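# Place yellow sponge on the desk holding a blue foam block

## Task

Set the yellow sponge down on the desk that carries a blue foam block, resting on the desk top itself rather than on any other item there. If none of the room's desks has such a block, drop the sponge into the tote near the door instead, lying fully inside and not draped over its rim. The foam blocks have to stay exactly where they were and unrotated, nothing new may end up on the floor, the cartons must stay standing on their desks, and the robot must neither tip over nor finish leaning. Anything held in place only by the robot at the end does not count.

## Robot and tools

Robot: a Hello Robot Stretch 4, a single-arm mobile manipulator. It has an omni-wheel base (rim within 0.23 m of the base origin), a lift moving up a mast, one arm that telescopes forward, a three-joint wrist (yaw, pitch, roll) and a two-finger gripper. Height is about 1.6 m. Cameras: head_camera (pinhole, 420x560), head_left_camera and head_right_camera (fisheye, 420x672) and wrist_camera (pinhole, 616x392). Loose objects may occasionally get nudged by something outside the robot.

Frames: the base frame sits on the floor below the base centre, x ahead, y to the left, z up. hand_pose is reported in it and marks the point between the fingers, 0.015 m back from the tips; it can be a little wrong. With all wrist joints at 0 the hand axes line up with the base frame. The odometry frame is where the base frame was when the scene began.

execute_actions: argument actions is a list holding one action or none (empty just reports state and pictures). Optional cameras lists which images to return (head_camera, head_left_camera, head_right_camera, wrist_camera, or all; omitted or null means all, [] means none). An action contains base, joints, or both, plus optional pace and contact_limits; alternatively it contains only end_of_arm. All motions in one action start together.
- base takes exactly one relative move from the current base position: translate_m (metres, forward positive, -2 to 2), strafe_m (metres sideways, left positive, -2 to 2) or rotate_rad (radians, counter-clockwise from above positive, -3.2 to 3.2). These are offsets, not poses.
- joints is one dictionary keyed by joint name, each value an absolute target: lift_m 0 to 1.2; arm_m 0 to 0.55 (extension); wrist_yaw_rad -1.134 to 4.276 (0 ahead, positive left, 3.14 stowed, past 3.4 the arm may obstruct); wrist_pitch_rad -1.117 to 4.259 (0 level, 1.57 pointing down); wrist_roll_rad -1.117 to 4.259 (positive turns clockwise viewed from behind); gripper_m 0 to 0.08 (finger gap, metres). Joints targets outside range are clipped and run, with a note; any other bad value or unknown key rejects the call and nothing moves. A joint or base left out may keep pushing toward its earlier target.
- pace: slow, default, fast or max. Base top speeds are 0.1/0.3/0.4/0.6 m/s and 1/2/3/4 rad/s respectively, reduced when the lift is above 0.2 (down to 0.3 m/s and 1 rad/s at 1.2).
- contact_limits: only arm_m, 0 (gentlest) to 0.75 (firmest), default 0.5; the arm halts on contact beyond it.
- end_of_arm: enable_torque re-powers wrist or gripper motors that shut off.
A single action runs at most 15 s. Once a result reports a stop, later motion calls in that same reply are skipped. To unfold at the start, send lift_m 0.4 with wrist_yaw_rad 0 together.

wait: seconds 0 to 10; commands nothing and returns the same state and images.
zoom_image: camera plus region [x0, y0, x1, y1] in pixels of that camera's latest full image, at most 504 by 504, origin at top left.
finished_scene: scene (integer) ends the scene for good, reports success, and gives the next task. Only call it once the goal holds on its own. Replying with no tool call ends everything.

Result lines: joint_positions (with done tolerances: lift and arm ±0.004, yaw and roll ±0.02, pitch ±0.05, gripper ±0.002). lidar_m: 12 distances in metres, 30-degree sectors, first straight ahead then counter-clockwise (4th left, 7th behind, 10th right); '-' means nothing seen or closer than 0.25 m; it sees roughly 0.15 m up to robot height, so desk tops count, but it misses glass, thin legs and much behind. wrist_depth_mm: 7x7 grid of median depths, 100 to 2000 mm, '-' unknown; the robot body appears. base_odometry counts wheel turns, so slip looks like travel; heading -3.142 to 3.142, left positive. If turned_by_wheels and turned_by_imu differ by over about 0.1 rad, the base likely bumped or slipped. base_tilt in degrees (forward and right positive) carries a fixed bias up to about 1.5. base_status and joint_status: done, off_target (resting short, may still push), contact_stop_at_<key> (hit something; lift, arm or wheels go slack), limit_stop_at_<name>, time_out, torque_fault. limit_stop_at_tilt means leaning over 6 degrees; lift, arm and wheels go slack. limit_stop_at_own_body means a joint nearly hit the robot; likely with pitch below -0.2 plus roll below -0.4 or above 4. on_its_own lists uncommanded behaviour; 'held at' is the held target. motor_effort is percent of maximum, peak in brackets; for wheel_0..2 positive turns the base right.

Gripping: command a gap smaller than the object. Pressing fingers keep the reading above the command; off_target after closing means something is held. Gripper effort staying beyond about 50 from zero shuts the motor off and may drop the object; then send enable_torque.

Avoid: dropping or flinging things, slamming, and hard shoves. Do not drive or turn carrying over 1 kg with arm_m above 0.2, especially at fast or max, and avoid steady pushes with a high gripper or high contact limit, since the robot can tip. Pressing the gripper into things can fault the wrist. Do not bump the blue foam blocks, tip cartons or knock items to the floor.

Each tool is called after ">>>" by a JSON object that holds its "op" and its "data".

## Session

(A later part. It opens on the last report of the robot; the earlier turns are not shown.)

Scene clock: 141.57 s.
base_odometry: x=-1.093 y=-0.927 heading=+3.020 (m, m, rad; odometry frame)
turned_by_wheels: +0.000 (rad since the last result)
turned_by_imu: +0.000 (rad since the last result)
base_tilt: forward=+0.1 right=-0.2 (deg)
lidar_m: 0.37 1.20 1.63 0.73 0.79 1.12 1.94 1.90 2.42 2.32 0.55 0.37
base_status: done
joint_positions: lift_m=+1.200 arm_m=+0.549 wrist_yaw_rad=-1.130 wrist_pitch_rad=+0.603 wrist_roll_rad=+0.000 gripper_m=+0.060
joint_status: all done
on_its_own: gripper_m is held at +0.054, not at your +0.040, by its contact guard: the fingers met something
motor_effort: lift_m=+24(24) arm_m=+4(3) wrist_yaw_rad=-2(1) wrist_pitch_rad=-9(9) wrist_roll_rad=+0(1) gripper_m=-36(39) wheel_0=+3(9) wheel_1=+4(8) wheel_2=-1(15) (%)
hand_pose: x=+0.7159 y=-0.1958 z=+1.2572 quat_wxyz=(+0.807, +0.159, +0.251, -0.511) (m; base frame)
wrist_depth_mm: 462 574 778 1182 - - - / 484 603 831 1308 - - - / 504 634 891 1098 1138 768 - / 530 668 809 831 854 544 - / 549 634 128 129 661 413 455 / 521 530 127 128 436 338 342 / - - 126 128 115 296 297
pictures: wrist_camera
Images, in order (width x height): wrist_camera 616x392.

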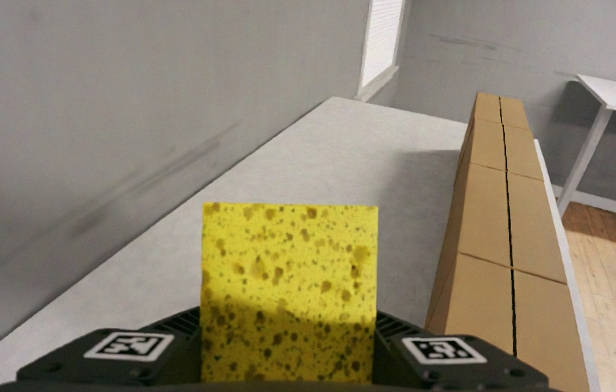

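>>> {"op": "execute_actions", "data": {"actions": [{"joints":{"wrist_pitch_rad":0.2}}], "cameras": []}}

>>> {"op": "execute_actions", "data": {"actions": [{"base":{"translate_m":-0.4},"joints":{"arm_m":0.15,"wrist_yaw_rad":0}}], "cameras": []}}

>>> {"op": "execute_actions", "data": {"actions": [{"base":{"rotate_rad":-2.81},"joints":{"lift_m":0.5,"wrist_pitch_rad":1.57}}], "cameras": ["head_left_camera"]}}

>>> {"op": "execute_actions", "data": {"actions": [{"base":{"translate_m":0.9},"joints":{"arm_m":0.5}}], "cameras": ["head_camera","wrist_camera"]}}

Scene clock: 151.80 s.
base_odometry: x=-1.093 y=-0.927 heading=+3.020 (m, m, rad; odometry frame)
turned_by_wheels: +0.000 (rad since the last result)
turned_by_imu: +0.001 (rad since the last result)
base_tilt: forward=+0.0 right=-0.2 (deg)
lidar_m: 0.36 1.20 1.64 0.75 0.77 1.10 1.92 1.92 2.43 2.32 0.54 0.39
base_status: not commanded
joint_positions: lift_m=+1.200 arm_m=+0.549 wrist_yaw_rad=-1.130 wrist_pitch_rad=+0.203 wrist_roll_rad=+0.000 gripper_m=+0.060
joint_status: all done
on_its_own: gripper_m is held at +0.054, not at your +0.040, by its contact guard: the fingers met something
motor_effort: lift_m=+24(25) arm_m=+4(4) wrist_yaw_rad=-3(3) wrist_pitch_rad=-10(15) wrist_roll_rad=+1(0) gripper_m=-38(39) wheel_0=+3(3) wheel_1=+4(4) wheel_2=-1(1) (%)
hand_pose: x=+0.7300 y=-0.2257 z=+1.3348 quat_wxyz=(+0.840, +0.054, +0.086, -0.533) (m; base frame)
wrist_depth_mm: 466 580 798 1229 - - - / 477 597 820 1281 - - - / 492 615 854 1336 - - - / 496 627 788 1182 - - - / 504 640 128 129 - - - / 508 621 127 128 976 699 - / - - 126 128 115 504 866
pictures: none
No camera images: the call's "cameras" was empty. Leave "cameras" out to get every camera's image.

Scene clock: 154.63 s.
base_odometry: x=-0.696 y=-0.976 heading=+3.019 (m, m, rad; odometry frame)
turned_by_wheels: +0.000 (rad since the last result)
turned_by_imu: +0.002 (rad since the last result)
base_tilt: forward=+0.0 right=-0.2 (deg)
lidar_m: 0.76 1.61 0.81 0.75 0.78 1.10 2.12 1.51 2.44 2.33 1.12 0.80
base_status: done
joint_positions: lift_m=+1.200 arm_m=+0.151 wrist_yaw_rad=+0.000 wrist_pitch_rad=+0.203 wrist_roll_rad=+0.000 gripper_m=+0.060
joint_status: all done
on_its_own: gripper_m is held at +0.054, not at your +0.040, by its contact guard: the fingers met something
motor_effort: lift_m=+24(24) arm_m=-4(5) wrist_yaw_rad=+0(3) wrist_pitch_rad=-10(11) wrist_roll_rad=-1(2) gripper_m=-38(37) wheel_0=-2(9) wheel_1=-4(7) wheel_2=+1(10) (%)
hand_pose: x=+0.5299 y=-0.0875 z=+1.3348 quat_wxyz=(+0.995, +0.000, +0.101, +0.000) (m; base frame)
wrist_depth_mm: 1098 1118 1138 1138 1160 1160 1182 / 1138 1138 1160 1160 1182 1182 1205 / 1160 1182 1182 1182 1205 1205 1255 / 1182 1205 1205 1205 1229 1255 1281 / 1229 1255 128 129 1281 1308 1308 / 1255 1281 127 128 597 647 654 / - - 126 128 115 591 603
pictures: none
No camera images: the call's "cameras" was empty. Leave "cameras" out to get every camera's image.

Scene clock: 158.73 s.
base_odometry: x=-0.696 y=-0.976 heading=+0.210 (m, m, rad; odometry frame)
turned_by_wheels: -2.809 (rad since the last result)
turned_by_imu: -2.858 (rad since the last result)
base_tilt: forward=+0.0 right=-0.2 (deg)
lidar_m: 1.50 2.24 2.32 1.48 0.87 0.76 1.56 1.80 0.74 0.75 0.94 2.12
base_status: done
joint_positions: lift_m=+0.500 arm_m=+0.151 wrist_yaw_rad=+0.000 wrist_pitch_rad=+1.570 wrist_roll_rad=+0.000 gripper_m=+0.060
joint_status: all done
on_its_own: gripper_m is held at +0.054, not at your +0.040, by its contact guard: the fingers met something
motor_effort: lift_m=+15(24) arm_m=-4(4) wrist_yaw_rad=-2(2) wrist_pitch_rad=-2(7) wrist_roll_rad=-1(1) gripper_m=-39(38) wheel_0=+3(5) wheel_1=+5(10) wheel_2=+5(8) (%)
hand_pose: x=+0.3218 y=-0.0874 z=+0.4659 quat_wxyz=(+0.707, +0.000, +0.707, +0.000) (m; base frame)
wrist_depth_mm: 609 621 621 634 640 647 654 / 603 615 621 627 634 647 654 / 603 615 615 621 634 647 654 / 603 609 615 621 627 640 640 / 597 603 128 129 627 634 640 / 591 597 127 128 621 634 634 / - - 126 128 115 634 634
pictures: head_left_camera
Images, in order (width x height): head_left_camera 420x672.

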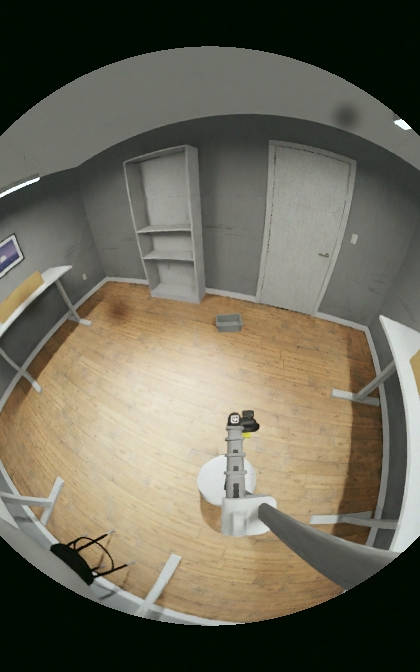

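Scene clock: 163.23 s.
base_odometry: x=+0.184 y=-0.788 heading=+0.211 (m, m, rad; odometry frame)
turned_by_wheels: +0.001 (rad since the last result)
turned_by_imu: -0.004 (rad since the last result)
base_tilt: forward=+0.1 right=-0.2 (deg)
lidar_m: 0.60 1.21 2.05 2.06 1.86 1.62 1.96 1.19 1.06 1.07 1.44 0.67
base_status: done
joint_positions: lift_m=+0.500 arm_m=+0.499 wrist_yaw_rad=+0.000 wrist_pitch_rad=+1.570 wrist_roll_rad=+0.000 gripper_m=+0.060
joint_status: all done
on_its_own: gripper_m is held at +0.054, not at your +0.040, by its contact guard: the fingers met something
motor_effort: lift_m=+15(15) arm_m=+4(5) wrist_yaw_rad=-2(1) wrist_pitch_rad=-2(1) wrist_roll_rad=+1(3) gripper_m=-37(36) wheel_0=+1(3) wheel_1=+4(8) wheel_2=+1(12) (%)
hand_pose: x=+0.6703 y=-0.0874 z=+0.4659 quat_wxyz=(+0.707, +0.000, +0.707, +0.000) (m; base frame)
wrist_depth_mm: 609 615 621 627 640 640 661 / 609 615 615 634 640 647 654 / 603 609 609 621 634 640 647 / 603 603 609 615 627 640 640 / 597 603 128 129 621 634 640 / 591 603 127 128 621 627 634 / - - 126 128 115 634 627
pictures: head_camera, wrist_camera
Images, in order (width x height): head_camera 420x560, wrist_camera 616x392.

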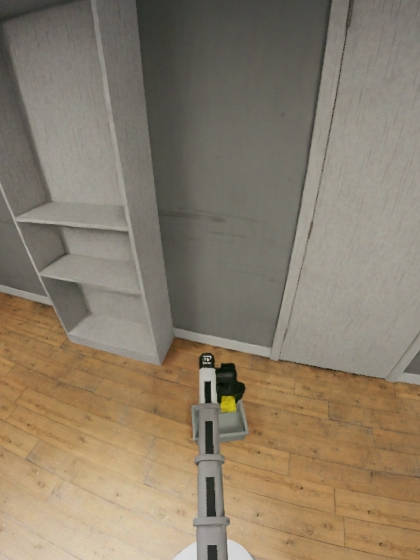

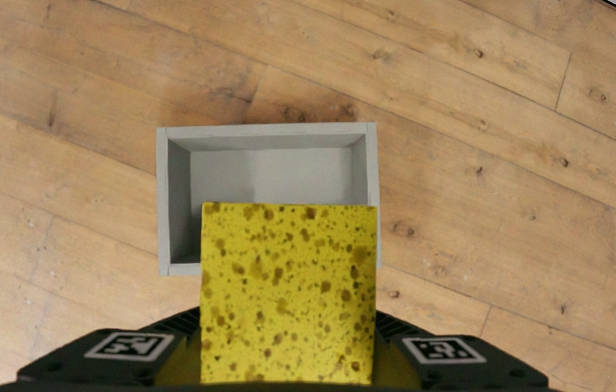

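>>> {"op": "execute_actions", "data": {"actions": [{"base":{"translate_m":0.065},"joints":{"wrist_roll_rad":1.55}}], "cameras": []}}

>>> {"op": "execute_actions", "data": {"actions": [{"base":{"strafe_m":0.03},"joints":{"lift_m":0.27}}], "cameras": ["wrist_camera"]}}

Scene clock: 172.37 s.
base_odometry: x=+0.247 y=-0.774 heading=+0.211 (m, m, rad; odometry frame)
turned_by_wheels: +0.000 (rad since the last result)
turned_by_imu: +0.001 (rad since the last result)
base_tilt: forward=+0.0 right=-0.2 (deg)
lidar_m: 0.55 1.15 2.06 2.02 1.93 1.65 2.03 1.22 1.08 1.05 1.37 0.62
base_status: done
joint_positions: lift_m=+0.500 arm_m=+0.499 wrist_yaw_rad=+0.000 wrist_pitch_rad=+1.570 wrist_roll_rad=+1.550 gripper_m=+0.060
joint_status: all done
on_its_own: gripper_m is held at +0.054, not at your +0.040, by its contact guard: the fingers met something
motor_effort: lift_m=+15(15) arm_m=+4(4) wrist_yaw_rad=-1(3) wrist_pitch_rad=-2(1) wrist_roll_rad=+1(8) gripper_m=-37(34) wheel_0=+2(4) wheel_1=+3(8) wheel_2=+0(14) (%)
hand_pose: x=+0.6703 y=-0.0874 z=+0.4659 quat_wxyz=(+0.505, +0.495, +0.505, -0.494) (m; base frame)
wrist_depth_mm: 609 615 615 627 634 640 654 / 609 609 621 627 634 640 640 / 609 609 615 627 627 634 640 / 603 609 574 569 621 634 634 / 603 609 128 129 627 627 634 / 597 603 127 128 621 627 634 / - - 126 128 115 627 627
pictures: none
No camera images: the call's "cameras" was empty. Leave "cameras" out to get every camera's image.

Scene clock: 174.40 s.
base_odometry: x=+0.241 y=-0.745 heading=+0.211 (m, m, rad; odometry frame)
turned_by_wheels: +0.000 (rad since the last result)
turned_by_imu: +0.001 (rad since the last result)
base_tilt: forward=+0.1 right=-0.2 (deg)
lidar_m: 0.58 1.14 2.01 2.00 1.90 1.67 2.01 1.28 1.10 1.12 1.40 0.59
base_status: done
joint_positions: lift_m=+0.270 arm_m=+0.499 wrist_yaw_rad=+0.000 wrist_pitch_rad=+1.570 wrist_roll_rad=+1.550 gripper_m=+0.060
joint_status: all done
on_its_own: gripper_m is held at +0.054, not at your +0.040, by its contact guard: the fingers met something
motor_effort: lift_m=+14(15) arm_m=+4(4) wrist_yaw_rad=-2(3) wrist_pitch_rad=-2(2) wrist_roll_rad=+2(1) gripper_m=-39(37) wheel_0=+1(6) wheel_1=+1(9) wheel_2=+0(1) (%)
hand_pose: x=+0.6703 y=-0.0874 z=+0.2360 quat_wxyz=(+0.505, +0.495, +0.505, -0.494) (m; base frame)
wrist_depth_mm: 379 384 387 392 392 399 402 / 377 379 291 296 392 397 399 / 375 379 379 382 368 397 399 / 377 377 338 382 281 394 399 / 373 375 128 129 267 392 397 / 373 375 127 128 266 389 397 / - - 126 128 115 392 394
pictures: wrist_camera
Images, in order (width x height): wrist_camera 616x392.

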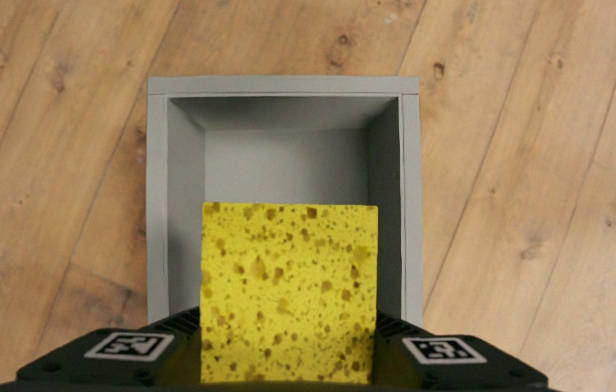

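>>> {"op": "execute_actions", "data": {"actions": [{"joints":{"lift_m":0.07}}], "cameras": []}}

>>> {"op": "execute_actions", "data": {"actions": [{"joints":{"gripper_m":0.075}}], "cameras": []}}

>>> {"op": "execute_actions", "data": {"actions": [{"joints":{"lift_m":0.3}}], "cameras": ["wrist_camera"]}}

>>> {"op": "finished_scene", "data": {"scene": 2}}

Scene clock: 184.93 s.
base_odometry: x=+0.241 y=-0.745 heading=+0.211 (m, m, rad; odometry frame)
turned_by_wheels: +0.000 (rad since the last result)
turned_by_imu: +0.001 (rad since the last result)
base_tilt: forward=+0.1 right=-0.2 (deg)
lidar_m: 0.56 1.13 2.00 2.01 1.92 1.67 2.00 1.24 1.08 1.11 1.41 0.59
base_status: not commanded
joint_positions: lift_m=+0.070 arm_m=+0.499 wrist_yaw_rad=+0.000 wrist_pitch_rad=+1.570 wrist_roll_rad=+1.550 gripper_m=+0.060
joint_status: all done
on_its_own: gripper_m is held at +0.054, not at your +0.040, by its contact guard: the fingers met something
motor_effort: lift_m=+15(14) arm_m=+4(4) wrist_yaw_rad=-2(3) wrist_pitch_rad=-1(2) wrist_roll_rad=+1(0) gripper_m=-38(39) wheel_0=+1(1) wheel_1=+1(1) wheel_2=+0(0) (%)
hand_pose: x=+0.6703 y=-0.0874 z=+0.0359 quat_wxyz=(+0.505, +0.495, +0.505, -0.494) (m; base frame)
wrist_depth_mm: 132 158 165 167 167 144 - / 133 179 181 182 184 146 - / 134 178 180 182 184 148 - / 134 178 179 181 183 148 - / 133 177 128 129 182 148 - / 132 176 127 128 181 148 - / - - 126 128 115 121 -
pictures: none
No camera images: the call's "cameras" was empty. Leave "cameras" out to get every camera's image.

Scene clock: 185.77 s.
base_odometry: x=+0.241 y=-0.745 heading=+0.211 (m, m, rad; odometry frame)
turned_by_wheels: +0.000 (rad since the last result)
turned_by_imu: +0.000 (rad since the last result)
base_tilt: forward=+0.1 right=-0.2 (deg)
lidar_m: 0.57 1.15 2.01 2.02 1.91 1.66 2.03 1.25 1.08 1.12 1.41 0.60
base_status: not commanded
joint_positions: lift_m=+0.070 arm_m=+0.499 wrist_yaw_rad=+0.000 wrist_pitch_rad=+1.570 wrist_roll_rad=+1.550 gripper_m=+0.075
joint_status: all done
motor_effort: lift_m=+14(16) arm_m=+4(4) wrist_yaw_rad=-2(2) wrist_pitch_rad=-1(1) wrist_roll_rad=+2(1) gripper_m=+1(39) wheel_0=+1(1) wheel_1=+1(1) wheel_2=+0(0) (%)
hand_pose: x=+0.6703 y=-0.0874 z=+0.0359 quat_wxyz=(+0.505, +0.495, +0.505, -0.494) (m; base frame)
wrist_depth_mm: 131 158 165 167 167 144 - / 133 179 180 182 184 146 - / 134 178 180 182 183 148 - / 134 177 179 181 183 148 - / 133 177 135 135 182 148 - / 131 171 134 135 181 148 - / - - 134 135 126 - -
pictures: none
No camera images: the call's "cameras" was empty. Leave "cameras" out to get every camera's image.

Scene clock: 187.80 s.
base_odometry: x=+0.241 y=-0.745 heading=+0.211 (m, m, rad; odometry frame)
turned_by_wheels: +0.000 (rad since the last result)
turned_by_imu: +0.000 (rad since the last result)
base_tilt: forward=+0.0 right=-0.2 (deg)
lidar_m: 0.57 1.13 2.01 2.01 1.92 1.68 2.03 1.25 1.09 1.10 1.41 0.61
base_status: not commanded
joint_positions: lift_m=+0.300 arm_m=+0.499 wrist_yaw_rad=+0.000 wrist_pitch_rad=+1.570 wrist_roll_rad=+1.550 gripper_m=+0.075
joint_status: all done
motor_effort: lift_m=+25(25) arm_m=+4(4) wrist_yaw_rad=-3(3) wrist_pitch_rad=-3(2) wrist_roll_rad=+2(1) gripper_m=+2(1) wheel_0=+1(1) wheel_1=+1(1) wheel_2=+0(0) (%)
hand_pose: x=+0.6703 y=-0.0874 z=+0.2651 quat_wxyz=(+0.505, +0.495, +0.505, -0.494) (m; base frame)
wrist_depth_mm: 407 413 415 418 427 430 433 / 407 410 413 415 424 427 430 / 407 410 379 413 384 427 430 / 402 407 410 413 373 424 430 / 399 407 410 366 375 421 424 / 399 402 407 410 322 418 424 / - - 402 407 126 - 424
pictures: wrist_camera
Images, in order (width x height): wrist_camera 616x392.

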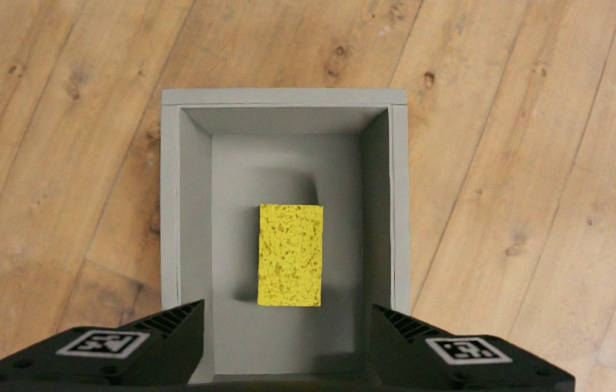

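The scene is finished: the task was done.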